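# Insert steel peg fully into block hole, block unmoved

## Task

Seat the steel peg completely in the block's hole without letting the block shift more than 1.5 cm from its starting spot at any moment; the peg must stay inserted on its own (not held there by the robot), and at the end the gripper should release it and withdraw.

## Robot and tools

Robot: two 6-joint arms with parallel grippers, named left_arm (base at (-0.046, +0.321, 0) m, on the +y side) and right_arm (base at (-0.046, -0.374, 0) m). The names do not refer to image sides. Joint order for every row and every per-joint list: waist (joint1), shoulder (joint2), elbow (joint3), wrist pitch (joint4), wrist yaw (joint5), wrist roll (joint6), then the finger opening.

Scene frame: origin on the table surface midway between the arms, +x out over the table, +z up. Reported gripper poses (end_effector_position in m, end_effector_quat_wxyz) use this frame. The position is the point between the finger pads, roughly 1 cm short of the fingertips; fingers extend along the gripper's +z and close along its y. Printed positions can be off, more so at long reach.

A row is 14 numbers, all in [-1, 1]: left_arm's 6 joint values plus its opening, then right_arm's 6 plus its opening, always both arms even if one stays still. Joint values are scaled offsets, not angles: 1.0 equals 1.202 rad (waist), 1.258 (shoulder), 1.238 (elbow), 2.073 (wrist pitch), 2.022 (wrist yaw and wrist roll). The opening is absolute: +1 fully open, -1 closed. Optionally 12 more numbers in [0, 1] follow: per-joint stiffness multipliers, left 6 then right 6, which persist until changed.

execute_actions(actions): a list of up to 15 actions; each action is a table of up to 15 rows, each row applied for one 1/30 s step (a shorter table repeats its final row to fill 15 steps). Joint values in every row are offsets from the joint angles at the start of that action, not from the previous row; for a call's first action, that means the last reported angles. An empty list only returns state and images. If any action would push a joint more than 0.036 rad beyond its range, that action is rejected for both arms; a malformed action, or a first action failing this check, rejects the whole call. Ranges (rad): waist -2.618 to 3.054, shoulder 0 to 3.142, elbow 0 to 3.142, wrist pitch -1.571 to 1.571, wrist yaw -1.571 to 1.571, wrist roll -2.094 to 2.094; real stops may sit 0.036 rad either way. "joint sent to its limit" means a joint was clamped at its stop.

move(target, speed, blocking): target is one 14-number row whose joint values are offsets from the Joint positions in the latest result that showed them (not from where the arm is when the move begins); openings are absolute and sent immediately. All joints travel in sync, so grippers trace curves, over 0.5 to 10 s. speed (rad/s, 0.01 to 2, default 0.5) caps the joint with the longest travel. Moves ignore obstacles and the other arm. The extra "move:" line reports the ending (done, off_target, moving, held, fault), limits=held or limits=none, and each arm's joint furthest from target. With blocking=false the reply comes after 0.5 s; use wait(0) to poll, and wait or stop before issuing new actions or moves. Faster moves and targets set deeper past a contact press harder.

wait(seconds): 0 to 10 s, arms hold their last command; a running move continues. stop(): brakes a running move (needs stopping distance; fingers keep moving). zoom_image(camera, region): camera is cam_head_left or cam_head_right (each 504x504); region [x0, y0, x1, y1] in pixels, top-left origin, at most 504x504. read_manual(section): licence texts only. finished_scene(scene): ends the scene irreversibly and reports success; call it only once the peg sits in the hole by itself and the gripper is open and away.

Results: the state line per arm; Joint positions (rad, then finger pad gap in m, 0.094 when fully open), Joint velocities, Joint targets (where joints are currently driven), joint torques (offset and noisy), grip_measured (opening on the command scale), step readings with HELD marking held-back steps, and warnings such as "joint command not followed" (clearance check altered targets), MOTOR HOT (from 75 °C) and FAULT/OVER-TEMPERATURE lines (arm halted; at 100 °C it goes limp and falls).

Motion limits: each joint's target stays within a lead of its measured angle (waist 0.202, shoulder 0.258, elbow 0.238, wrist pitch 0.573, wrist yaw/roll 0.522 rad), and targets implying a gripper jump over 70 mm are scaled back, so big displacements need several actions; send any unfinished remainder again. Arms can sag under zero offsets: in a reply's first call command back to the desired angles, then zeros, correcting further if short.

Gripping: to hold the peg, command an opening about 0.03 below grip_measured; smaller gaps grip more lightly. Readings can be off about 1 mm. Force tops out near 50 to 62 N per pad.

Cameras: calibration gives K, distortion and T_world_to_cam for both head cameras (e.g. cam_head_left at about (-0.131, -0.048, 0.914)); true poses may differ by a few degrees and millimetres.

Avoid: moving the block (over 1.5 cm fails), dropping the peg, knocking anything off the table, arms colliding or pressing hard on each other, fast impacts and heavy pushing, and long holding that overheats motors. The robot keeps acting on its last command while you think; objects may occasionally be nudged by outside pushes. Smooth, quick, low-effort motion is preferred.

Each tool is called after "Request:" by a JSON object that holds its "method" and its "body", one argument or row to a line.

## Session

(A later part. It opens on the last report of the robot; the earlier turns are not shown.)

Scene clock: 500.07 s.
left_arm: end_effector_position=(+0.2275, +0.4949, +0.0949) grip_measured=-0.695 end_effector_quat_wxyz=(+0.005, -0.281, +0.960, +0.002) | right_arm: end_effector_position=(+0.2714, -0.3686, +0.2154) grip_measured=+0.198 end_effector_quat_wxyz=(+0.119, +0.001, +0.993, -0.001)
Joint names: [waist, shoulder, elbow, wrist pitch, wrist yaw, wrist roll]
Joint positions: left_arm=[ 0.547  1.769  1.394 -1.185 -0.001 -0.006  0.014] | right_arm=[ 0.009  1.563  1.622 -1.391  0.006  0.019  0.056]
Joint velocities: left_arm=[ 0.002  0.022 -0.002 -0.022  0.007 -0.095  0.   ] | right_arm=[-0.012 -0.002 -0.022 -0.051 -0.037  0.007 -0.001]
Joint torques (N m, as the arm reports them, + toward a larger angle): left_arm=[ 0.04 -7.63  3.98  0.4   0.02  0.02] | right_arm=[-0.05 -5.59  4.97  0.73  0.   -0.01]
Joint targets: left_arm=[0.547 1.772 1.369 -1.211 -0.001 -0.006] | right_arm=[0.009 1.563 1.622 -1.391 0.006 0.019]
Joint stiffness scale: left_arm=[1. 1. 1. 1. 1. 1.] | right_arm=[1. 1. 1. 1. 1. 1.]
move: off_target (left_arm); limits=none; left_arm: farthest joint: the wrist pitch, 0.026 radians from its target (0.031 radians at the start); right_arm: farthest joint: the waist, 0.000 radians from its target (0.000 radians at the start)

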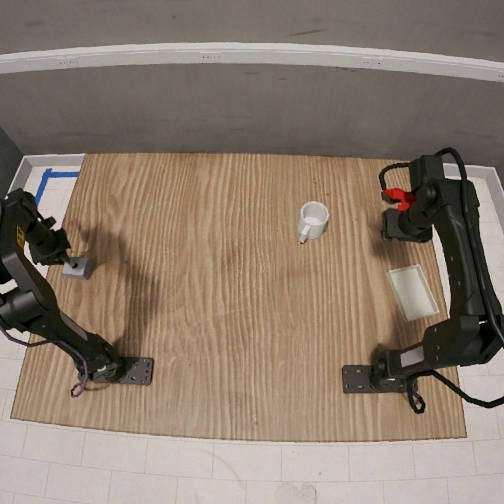

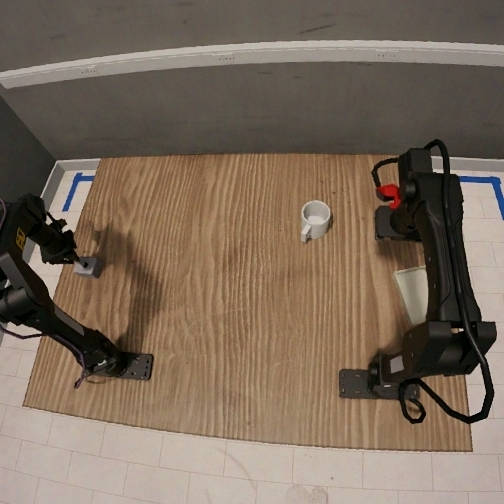

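Request:
{"method": "move", "body": {
  "target": [-0.008,-0.029,0.065,-0.040,0,0,-1, 0,0,0,0,0,0,0.2],
  "speed": 0.15
}}

Request:
{"method": "zoom_image", "body": {
  "camera": "cam_head_left",
  "region": [30, 210, 130, 300]
}}

Request:
{"method": "zoom_image", "body": {
  "camera": "cam_head_right",
  "region": [40, 210, 140, 300]
}}

Scene clock: 517.50 s.
left_arm: end_effector_position=(+0.2226, +0.4918, +0.1054) grip_measured=-0.695 end_effector_quat_wxyz=(-0.008, -0.281, +0.960, -0.002) | right_arm: end_effector_position=(+0.2714, -0.3686, +0.2154) grip_measured=+0.198 end_effector_quat_wxyz=(+0.119, +0.001, +0.993, -0.001)
Joint names: [waist, shoulder, elbow, wrist pitch, wrist yaw, wrist roll]
Joint positions: left_arm=[ 0.547  1.768  1.434 -1.253 -0.001 -0.006  0.014] | right_arm=[ 0.009  1.563  1.622 -1.391  0.006  0.019  0.056]
Joint velocities: left_arm=[ 0.002  0.017 -0.002 -0.081  0.022  0.007  0.001] | right_arm=[-0.022 -0.002  0.007  0.007 -0.051  0.007 -0.001]
Joint torques (N m, as the arm reports them, + toward a larger angle): left_arm=[ -0.88 -10.48   9.23   0.46   0.01   0.02] | right_arm=[-0.18 -5.75  5.15  0.75  0.01  0.06]
Joint targets: left_arm=[0.537 1.733 1.474 -1.268 -0.001 -0.006] | right_arm=[0.009 1.563 1.622 -1.391 0.006 0.019]
Joint stiffness scale: left_arm=[1. 1. 1. 1. 1. 1.] | right_arm=[1. 1. 1. 1. 1. 1.]
move: off_target (left_arm); limits=none; left_arm: farthest joint: the elbow, 0.040 radians from its target (0.081 radians at the start); right_arm: farthest joint: the waist, 0.000 radians from its target (0.000 radians at the start)

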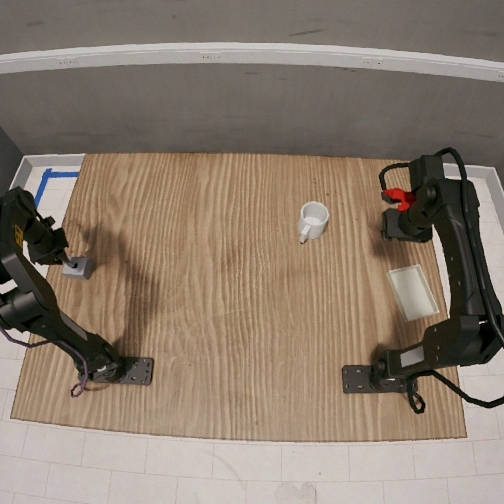

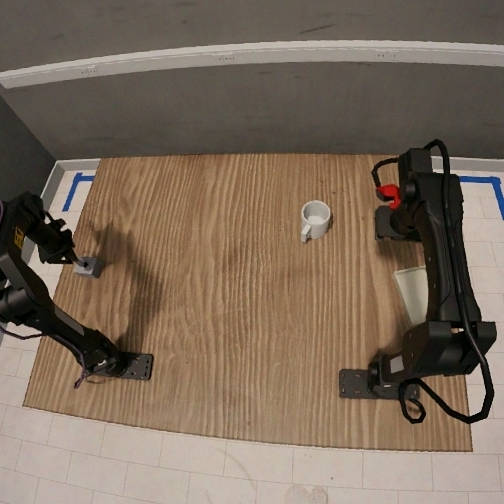

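Region (30, 210, 130, 300) of cam_head_left's 504x504 image, scaled by 5.040, with more detail than that image has; it fills the top 454 rows of this view, and the rest is white.

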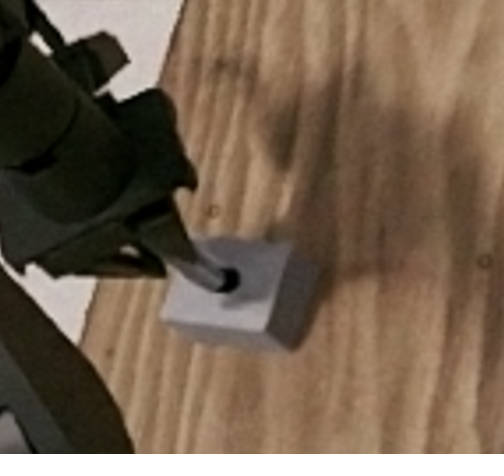

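Region (40, 210, 140, 300) of cam_head_right's 504x504 image, scaled by 5.040, with more detail than that image has; it fills the top 454 rows of this view, and the rest is white.

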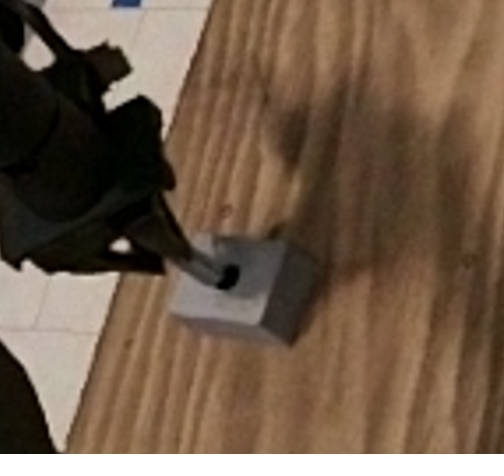

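Request:
{"method": "move", "body": {
  "target": [0,0.0,-0.109,0.073,0,0,-1, 0,0,0,0,0,0,0.2],
  "speed": 0.12
}}

Request:
{"method": "zoom_image", "body": {
  "camera": "cam_head_left",
  "region": [30, 210, 130, 300]
}}

Request:
{"method": "zoom_image", "body": {
  "camera": "cam_head_right",
  "region": [40, 210, 140, 300]
}}

Scene clock: 533.50 s.
left_arm: end_effector_position=(+0.2212, +0.4909, +0.0939) grip_measured=-0.695 end_effector_quat_wxyz=(+0.004, -0.281, +0.960, +0.002) | right_arm: end_effector_position=(+0.2714, -0.3686, +0.2154) grip_measured=+0.198 end_effector_quat_wxyz=(+0.119, +0.001, +0.993, -0.001)
Joint names: [waist, shoulder, elbow, wrist pitch, wrist yaw, wrist roll]
Joint positions: left_arm=[ 0.547  1.743  1.359 -1.177 -0.001 -0.006  0.014] | right_arm=[ 0.009  1.563  1.622 -1.391  0.006  0.019  0.056]
Joint velocities: left_arm=[-0.002 -0.002  0.007 -0.007 -0.051 -0.007 -0.002] | right_arm=[-0.007  0.002  0.002 -0.081  0.037 -0.081  0.001]
Joint torques (N m, as the arm reports them, + toward a larger angle): left_arm=[ 0.02 -5.63  1.22  1.33  0.02  0.02] | right_arm=[-0.04 -5.6   4.89  0.72  0.01  0.01]
Joint targets: left_arm=[0.547 1.768 1.299 -1.102 -0.001 -0.006] | right_arm=[0.009 1.563 1.622 -1.391 0.006 0.019]
Joint stiffness scale: left_arm=[1. 1. 1. 1. 1. 1.] | right_arm=[1. 1. 1. 1. 1. 1.]
move: off_target (left_arm); limits=none; left_arm: farthest joint: the wrist pitch, 0.075 radians from its target (0.152 radians at the start); right_arm: farthest joint: the waist, 0.000 radians from its target (0.000 radians at the start)

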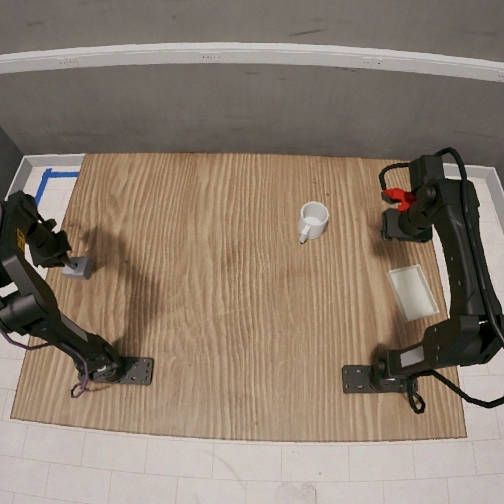

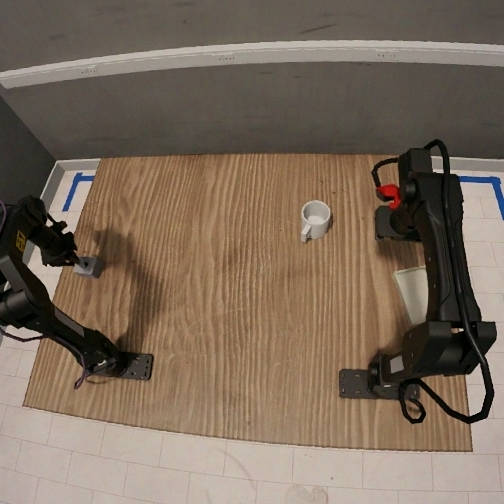

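Region (30, 210, 130, 300) of cam_head_left's 504x504 image, scaled by 5.040, with more detail than that image has; it fills the top 454 rows of this view, and the rest is white.

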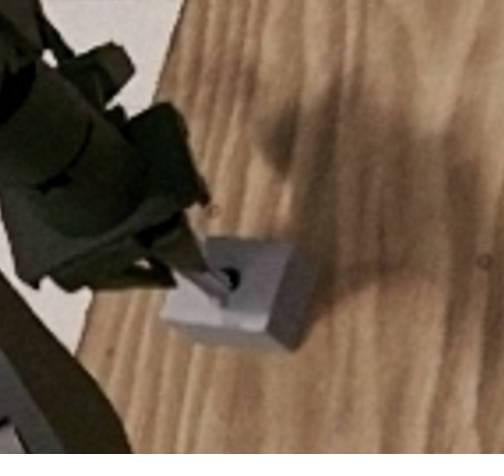

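Region (40, 210, 140, 300) of cam_head_right's 504x504 image, scaled by 5.040, with more detail than that image has; it fills the top 454 rows of this view, and the rest is white.

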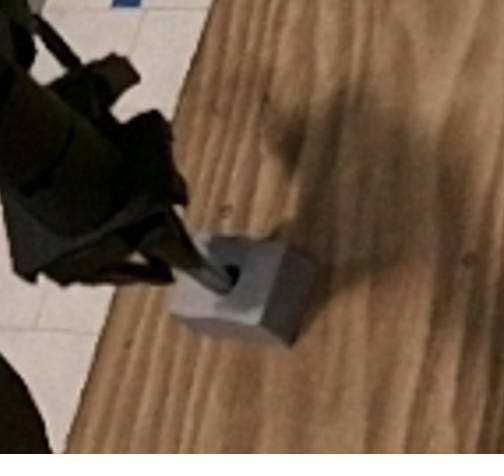

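Request:
{"method": "move", "body": {
  "target": [0,0.024,0.071,-0.025,0,0,-1, 0,0,0,0,0,0,0.2],
  "speed": 0.15
}}

Request:
{"method": "move", "body": {
  "target": [-0.016,0,0.03,0,0,0,-1, 0,0,0,0,0,0,0.2],
  "speed": 0.15
}}

Scene clock: 552.47 s.
left_arm: end_effector_position=(+0.2240, +0.4927, +0.0975) grip_measured=-0.695 end_effector_quat_wxyz=(-0.005, -0.281, +0.960, -0.001) | right_arm: end_effector_position=(+0.2714, -0.3686, +0.2154) grip_measured=+0.198 end_effector_quat_wxyz=(+0.119, +0.001, +0.993, -0.001)
Joint names: [waist, shoulder, elbow, wrist pitch, wrist yaw, wrist roll]
Joint positions: left_arm=[ 0.547  1.771  1.406 -1.215 -0.001 -0.006  0.014] | right_arm=[ 0.009  1.563  1.622 -1.391  0.006  0.019  0.056]
Joint velocities: left_arm=[-0.002 -0.007 -0.007 -0.037 -0.066 -0.095  0.   ] | right_arm=[ 0.007 -0.012  0.002  0.022  0.051 -0.022 -0.001]
Joint torques (N m, as the arm reports them, + toward a larger angle): left_arm=[ 0.01 -7.61  9.31  0.47  0.01  0.03] | right_arm=[ 0.13 -5.59  4.76  0.75  0.    0.01]
Joint targets: left_arm=[0.547 1.773 1.447 -1.229 -0.001 -0.006] | right_arm=[0.009 1.563 1.622 -1.391 0.006 0.019]
Joint stiffness scale: left_arm=[1. 1. 1. 1. 1. 1.] | right_arm=[1. 1. 1. 1. 1. 1.]
move: off_target (left_arm); limits=none; left_arm: farthest joint: the elbow, 0.041 radians from its target (0.088 radians at the start); right_arm: farthest joint: the waist, 0.000 radians from its target (0.000 radians at the start)

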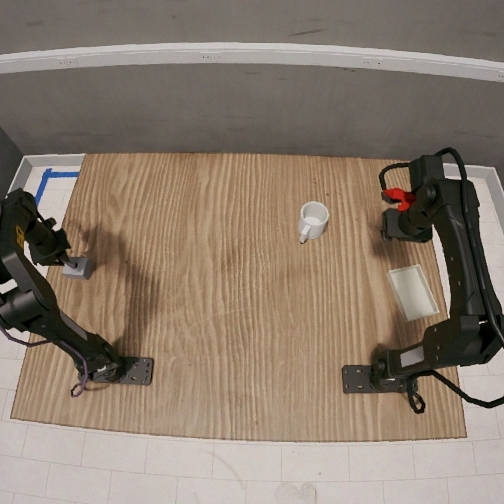

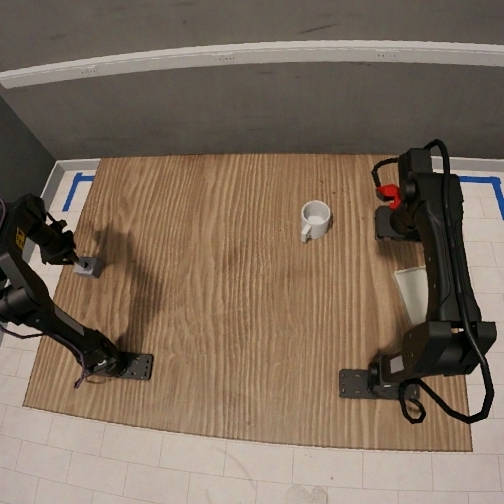

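Scene clock: 553.20 s.
left_arm: end_effector_position=(+0.2262, +0.4892, +0.0975) grip_measured=-0.695 end_effector_quat_wxyz=(-0.005, -0.275, +0.962, -0.001) | right_arm: end_effector_position=(+0.2714, -0.3686, +0.2154) grip_measured=+0.198 end_effector_quat_wxyz=(+0.119, +0.001, +0.993, -0.001)
Joint names: [waist, shoulder, elbow, wrist pitch, wrist yaw, wrist roll]
Joint positions: left_arm=[ 0.534  1.771  1.406 -1.215 -0.001 -0.006  0.014] | right_arm=[ 0.009  1.563  1.622 -1.391  0.006  0.019  0.056]
Joint velocities: left_arm=[-0.007  0.002  0.002  0.037  0.022 -0.022  0.001] | right_arm=[-0.002 -0.002 -0.012 -0.007 -0.007  0.022  0.   ]
Joint torques (N m, as the arm reports them, + toward a larger angle): left_arm=[-0.45 -7.8   9.01  0.6   0.04  0.03] | right_arm=[ 0.08 -5.64  4.89  0.73 -0.04 -0.04]
Joint targets: left_arm=[0.528 1.771 1.443 -1.215 -0.001 -0.006] | right_arm=[0.009 1.563 1.622 -1.391 0.006 0.019]
Joint stiffness scale: left_arm=[1. 1. 1. 1. 1. 1.] | right_arm=[1. 1. 1. 1. 1. 1.]
move: off_target (left_arm); limits=none; left_arm: farthest joint: the elbow, 0.037 radians from its target (0.037 radians at the start); right_arm: farthest joint: the waist, 0.000 radians from its target (0.000 radians at the start)

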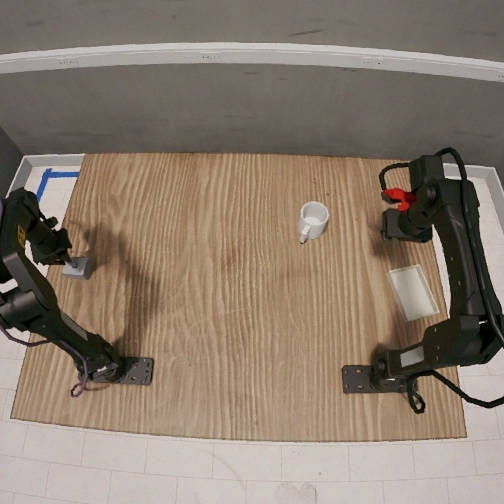

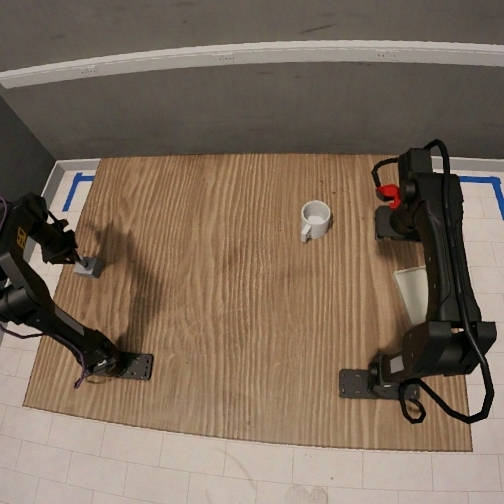

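Request:
{"method": "move", "body": {
  "target": [0,0.01,-0.094,0.064,0,0,-1, 0,0,0,0,0,0,0.2],
  "speed": 0.12
}}

Request:
{"method": "zoom_image", "body": {
  "camera": "cam_head_left",
  "region": [30, 210, 130, 300]
}}

Request:
{"method": "zoom_image", "body": {
  "camera": "cam_head_right",
  "region": [40, 210, 140, 300]
}}

Scene clock: 567.10 s.
left_arm: end_effector_position=(+0.2268, +0.4896, +0.0699) grip_measured=-0.695 end_effector_quat_wxyz=(+0.001, -0.275, +0.962, +0.001) | right_arm: end_effector_position=(+0.2714, -0.3686, +0.2154) grip_measured=+0.198 end_effector_quat_wxyz=(+0.119, +0.001, +0.993, -0.001)
Joint names: [waist, shoulder, elbow, wrist pitch, wrist yaw, wrist roll]
Joint positions: left_arm=[ 0.534  1.781  1.307 -1.094 -0.001 -0.006  0.014] | right_arm=[ 0.009  1.563  1.622 -1.391  0.006  0.019  0.056]
Joint velocities: left_arm=[ 0.012 -0.002  0.012 -0.051 -0.037  0.022 -0.   ] | right_arm=[-0.007 -0.002 -0.007  0.022 -0.007 -0.007 -0.001]
Joint torques (N m, as the arm reports them, + toward a larger angle): left_arm=[ 0.02 -7.61  4.52  0.72  0.01  0.  ] | right_arm=[-0.04 -5.61  5.    0.75 -0.02  0.  ]
Joint targets: left_arm=[0.534 1.784 1.289 -1.082 -0.001 -0.006] | right_arm=[0.009 1.563 1.622 -1.391 0.006 0.019]
Joint stiffness scale: left_arm=[1. 1. 1. 1. 1. 1.] | right_arm=[1. 1. 1. 1. 1. 1.]
move: done; limits=none; left_arm: farthest joint: the elbow, 0.017 radians from its target (0.116 radians at the start); right_arm: farthest joint: the waist, 0.000 radians from its target (0.000 radians at the start)

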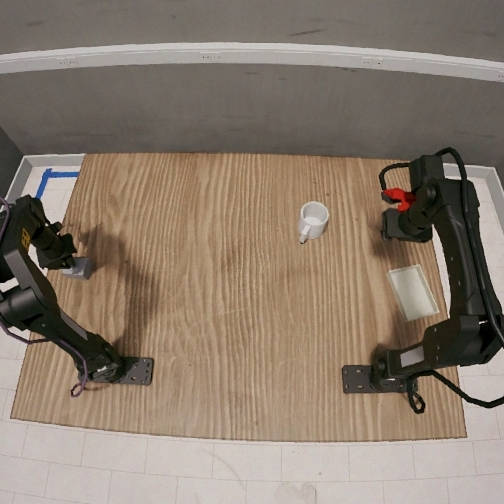

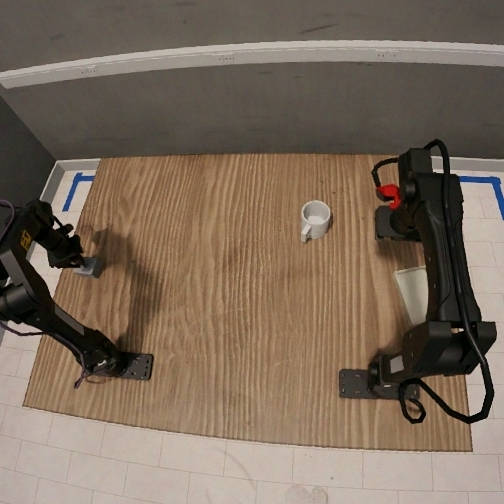

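Region (30, 210, 130, 300) of cam_head_left's 504x504 image, scaled by 5.040, with more detail than that image has; it fills the top 454 rows of this view, and the rest is white.

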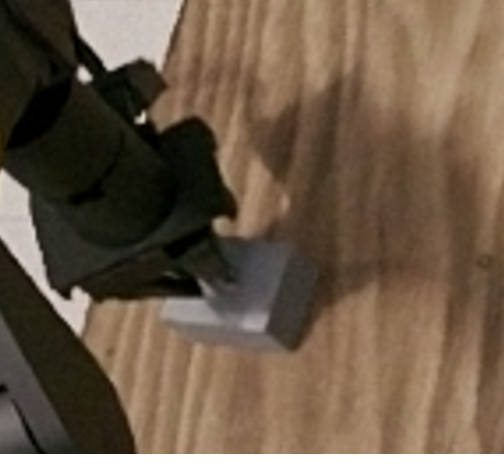

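Region (40, 210, 140, 300) of cam_head_right's 504x504 image, scaled by 5.040, with more detail than that image has; it fills the top 454 rows of this view, and the rest is white.

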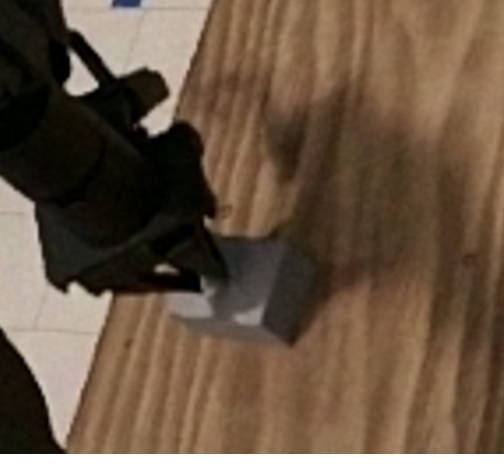

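Request:
{"method": "move", "body": {
  "target": [0,0.014,-0.053,0.034,0,0,-1, 0,0,0,0,0,0,0.2],
  "speed": 0.12
}}

Scene clock: 574.90 s.
left_arm: end_effector_position=(+0.2271, +0.4895, +0.0626) grip_measured=-0.695 end_effector_quat_wxyz=(+0.006, -0.275, +0.962, +0.001) | right_arm: end_effector_position=(+0.2714, -0.3686, +0.2154) grip_measured=+0.198 end_effector_quat_wxyz=(+0.119, +0.001, +0.993, -0.001)
Joint names: [waist, shoulder, elbow, wrist pitch, wrist yaw, wrist roll]
Joint positions: left_arm=[ 0.534  1.781  1.276 -1.055  0.    -0.006  0.014] | right_arm=[ 0.009  1.563  1.622 -1.391  0.006  0.019  0.056]
Joint velocities: left_arm=[0.007 0.007 0.002 0.051 0.022 0.066 0.   ] | right_arm=[-0.002 -0.007 -0.002  0.007 -0.037 -0.051 -0.   ]
Joint torques (N m, as the arm reports them, + toward a larger angle): left_arm=[ 0.01 -6.43  3.03  0.94  0.    0.02] | right_arm=[-0.15 -5.44  4.94  0.75 -0.02  0.01]
Joint targets: left_arm=[0.534 1.798 1.241 -1.023 -0.001 -0.006] | right_arm=[0.009 1.563 1.622 -1.391 0.006 0.019]
Joint stiffness scale: left_arm=[1. 1. 1. 1. 1. 1.] | right_arm=[1. 1. 1. 1. 1. 1.]
move: off_target (left_arm); limits=none; left_arm: farthest joint: the elbow, 0.035 radians from its target (0.065 radians at the start); right_arm: farthest joint: the waist, 0.000 radians from its target (0.000 radians at the start)

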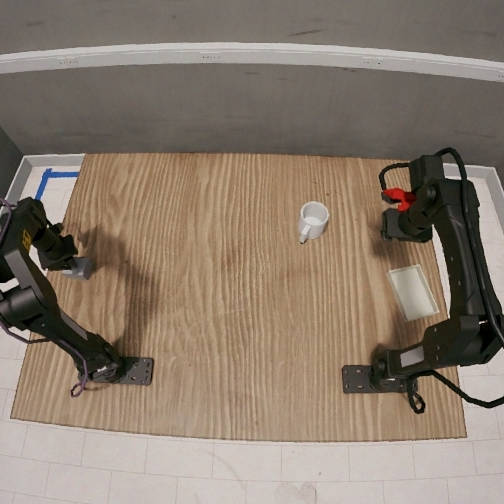

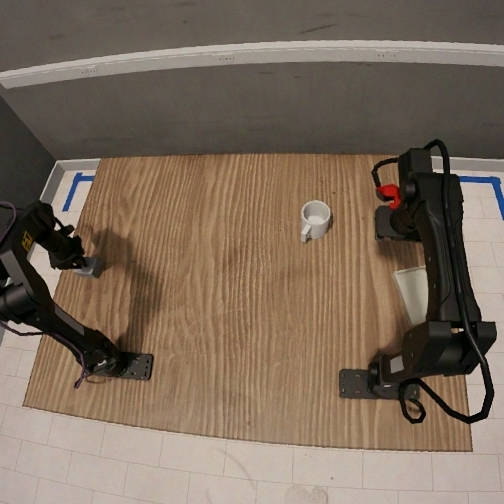

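Request:
{"method": "move", "body": {
  "target": [0,0,0,0,0,0,0.0, 0,0,0,0,0,0,0.2]
}}

Request:
{"method": "move", "body": {
  "target": [0,-0.03,0.25,-0.13,0,0,0.0, 0,0,0,0,0,0,0.2],
  "speed": 0.4
}}

Request:
{"method": "zoom_image", "body": {
  "camera": "cam_head_left",
  "region": [30, 210, 130, 300]
}}

Request:
{"method": "zoom_image", "body": {
  "camera": "cam_head_right",
  "region": [40, 210, 140, 300]
}}

Scene clock: 585.60 s.
left_arm: end_effector_position=(+0.2271, +0.4895, +0.0626) grip_measured=-0.002 end_effector_quat_wxyz=(+0.006, -0.275, +0.962, +0.001) | right_arm: end_effector_position=(+0.2714, -0.3686, +0.2154) grip_measured=+0.198 end_effector_quat_wxyz=(+0.119, +0.001, +0.993, -0.001)
Joint names: [waist, shoulder, elbow, wrist pitch, wrist yaw, wrist roll]
Joint positions: left_arm=[ 0.534  1.781  1.276 -1.055  0.    -0.006  0.047] | right_arm=[ 0.009  1.563  1.622 -1.391  0.006  0.019  0.056]
Joint velocities: left_arm=[ 0.017  0.012  0.002 -0.066  0.022  0.007 -0.   ] | right_arm=[-0.012  0.002 -0.017  0.022  0.022 -0.022  0.001]
Joint torques (N m, as the arm reports them, + toward a larger angle): left_arm=[ 0.02 -7.75  5.84  0.62  0.02  0.02] | right_arm=[-0.09 -5.53  4.76  0.76 -0.02 -0.01]
Joint targets: left_arm=[0.534 1.781 1.276 -1.055 0.000 -0.006] | right_arm=[0.009 1.563 1.622 -1.391 0.006 0.019]
Joint stiffness scale: left_arm=[1. 1. 1. 1. 1. 1.] | right_arm=[1. 1. 1. 1. 1. 1.]
move: done; limits=none; left_arm: farthest joint: the waist, 0.000 radians from its target (0.000 radians at the start); right_arm: farthest joint: the waist, 0.000 radians from its target (0.000 radians at the start)

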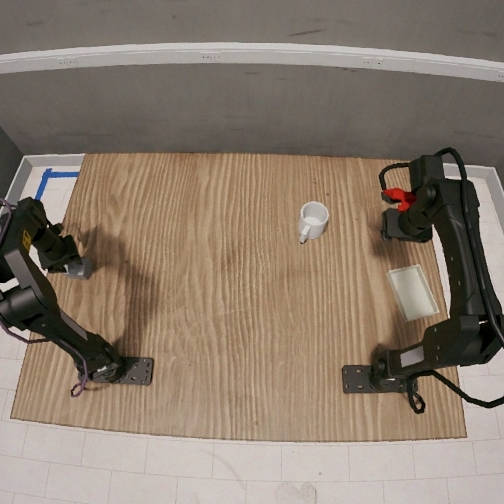

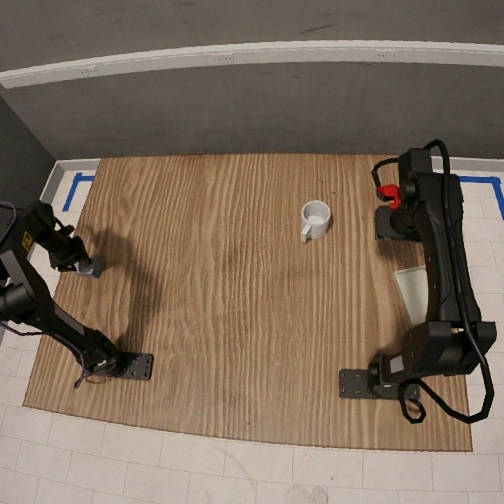

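Scene clock: 587.10 s.
left_arm: end_effector_position=(+0.2387, +0.4966, +0.1371) grip_measured=-0.002 end_effector_quat_wxyz=(+0.024, -0.274, +0.961, +0.007) | right_arm: end_effector_position=(+0.2714, -0.3686, +0.2154) grip_measured=+0.198 end_effector_quat_wxyz=(+0.119, +0.001, +0.993, -0.001)
Joint names: [waist, shoulder, elbow, wrist pitch, wrist yaw, wrist roll]
Joint positions: left_arm=[ 0.534  1.763  1.553 -1.311  0.    -0.006  0.047] | right_arm=[ 0.009  1.563  1.622 -1.391  0.006  0.019  0.056]
Joint velocities: left_arm=[ 0.007 -0.017 -0.007  0.022 -0.051  0.066 -0.   ] | right_arm=[-0.017  0.002 -0.002 -0.066 -0.066  0.007 -0.   ]
Joint torques (N m, as the arm reports them, + toward a larger angle): left_arm=[ 0.02 -9.36  8.8   0.55  0.01  0.02] | right_arm=[-0.09 -5.49  4.94  0.78  0.02  0.  ]
Joint targets: left_arm=[0.534 1.743 1.586 -1.325 0.000 -0.006] | right_arm=[0.009 1.563 1.622 -1.391 0.006 0.019]
Joint stiffness scale: left_arm=[1. 1. 1. 1. 1. 1.] | right_arm=[1. 1. 1. 1. 1. 1.]
move: off_target (left_arm); limits=none; left_arm: farthest joint: the elbow, 0.033 radians from its target (0.309 radians at the start); right_arm: farthest joint: the waist, 0.000 radians from its target (0.000 radians at the start)

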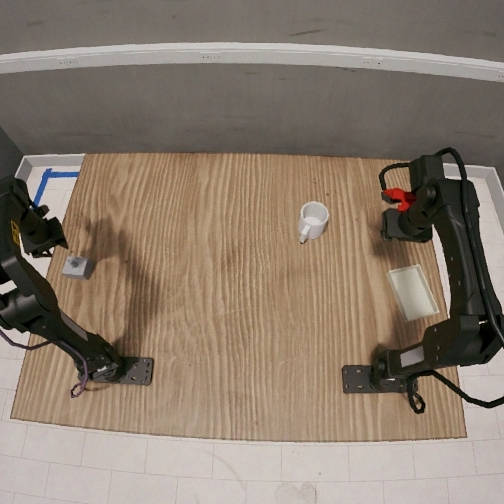

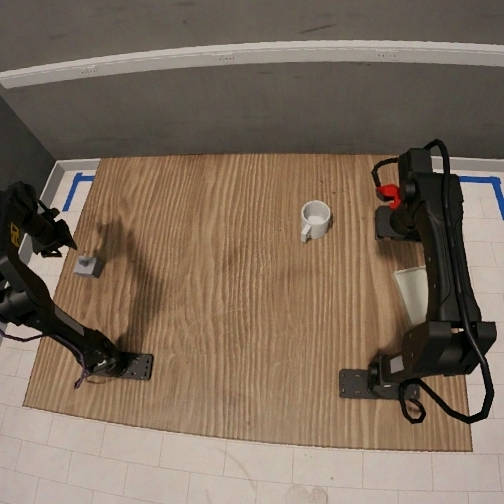

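Region (30, 210, 130, 300) of cam_head_left's 504x504 image, scaled by 5.040, with more detail than that image has; it fills the top 454 rows of this view, and the rest is white.

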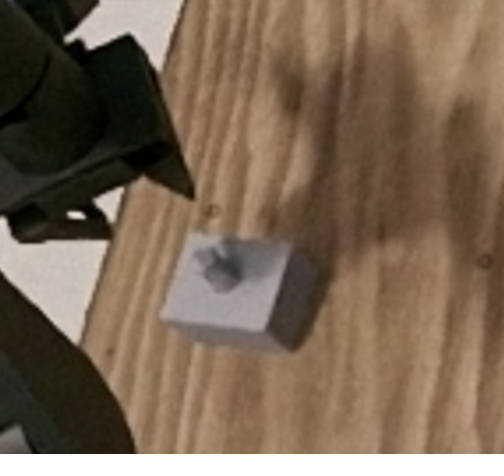

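Region (40, 210, 140, 300) of cam_head_right's 504x504 image, scaled by 5.040, with more detail than that image has; it fills the top 454 rows of this view, and the rest is white.

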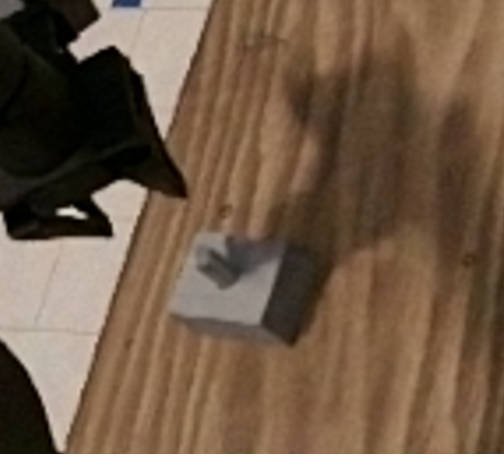

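Request:
{"method": "move", "body": {
  "target": [0,0.013,-0.2,0.099,0,0,-1, 0,0,0,0,0,0,0.2],
  "speed": 0.25
}}

Scene clock: 599.40 s.
left_arm: end_effector_position=(+0.2240, +0.4876, +0.0817) grip_measured=-0.997 end_effector_quat_wxyz=(-0.003, -0.275, +0.962, -0.001) | right_arm: end_effector_position=(+0.2714, -0.3686, +0.2154) grip_measured=+0.198 end_effector_quat_wxyz=(+0.119, +0.001, +0.993, -0.001)
Joint names: [waist, shoulder, elbow, wrist pitch, wrist yaw, wrist roll]
Joint positions: left_arm=[ 0.534  1.767  1.337 -1.147  0.    -0.006  0.   ] | right_arm=[ 0.009  1.563  1.622 -1.391  0.006  0.019  0.056]
Joint velocities: left_arm=[ 0.002 -0.002 -0.002  0.066 -0.037  0.066  0.   ] | right_arm=[-0.032 -0.002  0.012 -0.007 -0.037 -0.007 -0.001]
Joint torques (N m, as the arm reports them, + toward a larger angle): left_arm=[-0.01 -6.72  3.36  0.96  0.02  0.02] | right_arm=[-0.11 -5.56  4.88  0.74  0.01  0.02]
Joint targets: left_arm=[0.534 1.779 1.305 -1.105 0.000 -0.006] | right_arm=[0.009 1.563 1.622 -1.391 0.006 0.019]
Joint stiffness scale: left_arm=[1. 1. 1. 1. 1. 1.] | right_arm=[1. 1. 1. 1. 1. 1.]
move: off_target (left_arm); limits=none; left_arm: farthest joint: the wrist pitch, 0.041 radians from its target (0.205 radians at the start); right_arm: farthest joint: the waist, 0.000 radians from its target (0.000 radians at the start)

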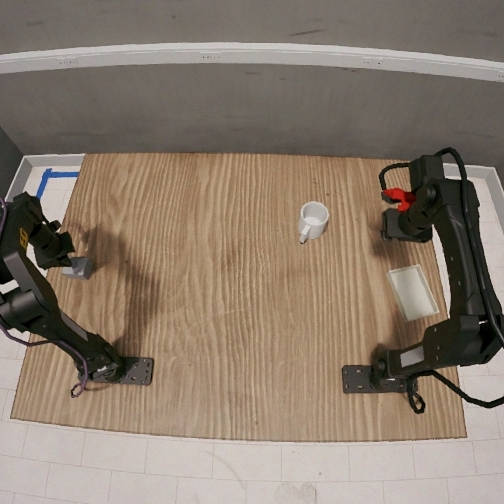

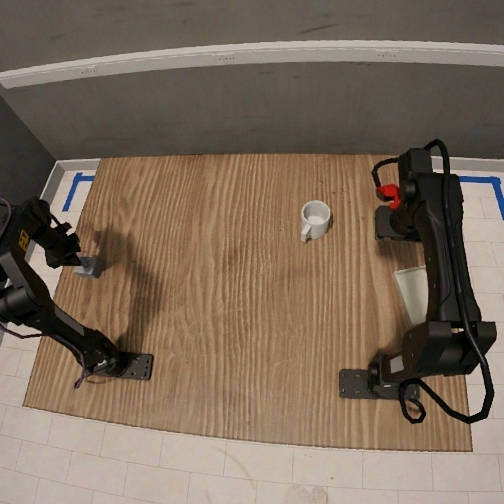

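Peg is bottomed out at the expected height. Lifting clear.

Request:
{"method": "move", "body": {
  "target": [0,-0.05,0.3,-0.15,0,0,-1, 0,0,0,0,0,0,0.2],
  "speed": 0.6
}}

Request:
{"method": "finished_scene", "body": {
  "scene": 1
}}

Scene clock: 605.80 s.
left_arm: end_effector_position=(+0.2324, +0.4927, +0.1823) grip_measured=-0.997 end_effector_quat_wxyz=(+0.042, -0.274, +0.961, +0.012) | right_arm: end_effector_position=(+0.2714, -0.3686, +0.2154) grip_measured=+0.198 end_effector_quat_wxyz=(+0.119, +0.001, +0.993, -0.001)
Joint names: [waist, shoulder, elbow, wrist pitch, wrist yaw, wrist roll]
Joint positions: left_arm=[ 0.534  1.718  1.678 -1.443  0.    -0.006  0.   ] | right_arm=[ 0.009  1.563  1.622 -1.391  0.006  0.019  0.056]
Joint velocities: left_arm=[ 0.007 -0.002 -0.002 -0.081  0.051 -0.022  0.   ] | right_arm=[-0.017 -0.002  0.002 -0.007  0.051  0.066 -0.   ]
Joint torques (N m, as the arm reports them, + toward a larger angle): left_arm=[ 0.02 -8.43  8.45  0.6   0.02  0.01] | right_arm=[ 0.05 -5.69  4.81  0.75 -0.05 -0.02]
Joint targets: left_arm=[0.534 1.703 1.709 -1.457 0.000 -0.006] | right_arm=[0.009 1.563 1.622 -1.391 0.006 0.019]
Joint stiffness scale: left_arm=[1. 1. 1. 1. 1. 1.] | right_arm=[1. 1. 1. 1. 1. 1.]
move: off_target (left_arm); limits=none; left_arm: farthest joint: the elbow, 0.031 radians from its target (0.371 radians at the start); right_arm: farthest joint: the waist, 0.000 radians from its target (0.000 radians at the start)

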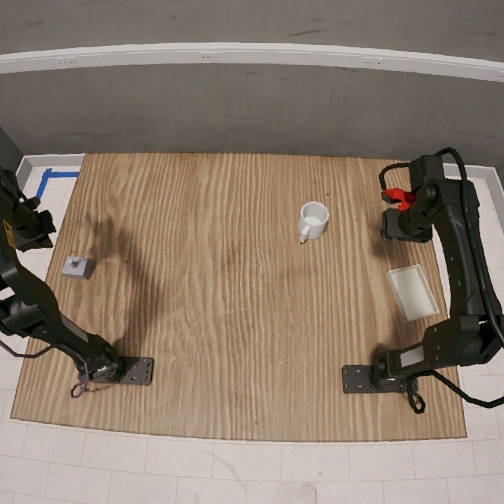

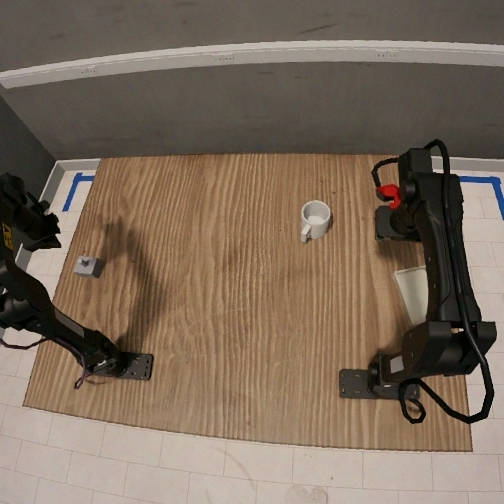

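The scene is finished: the task was done.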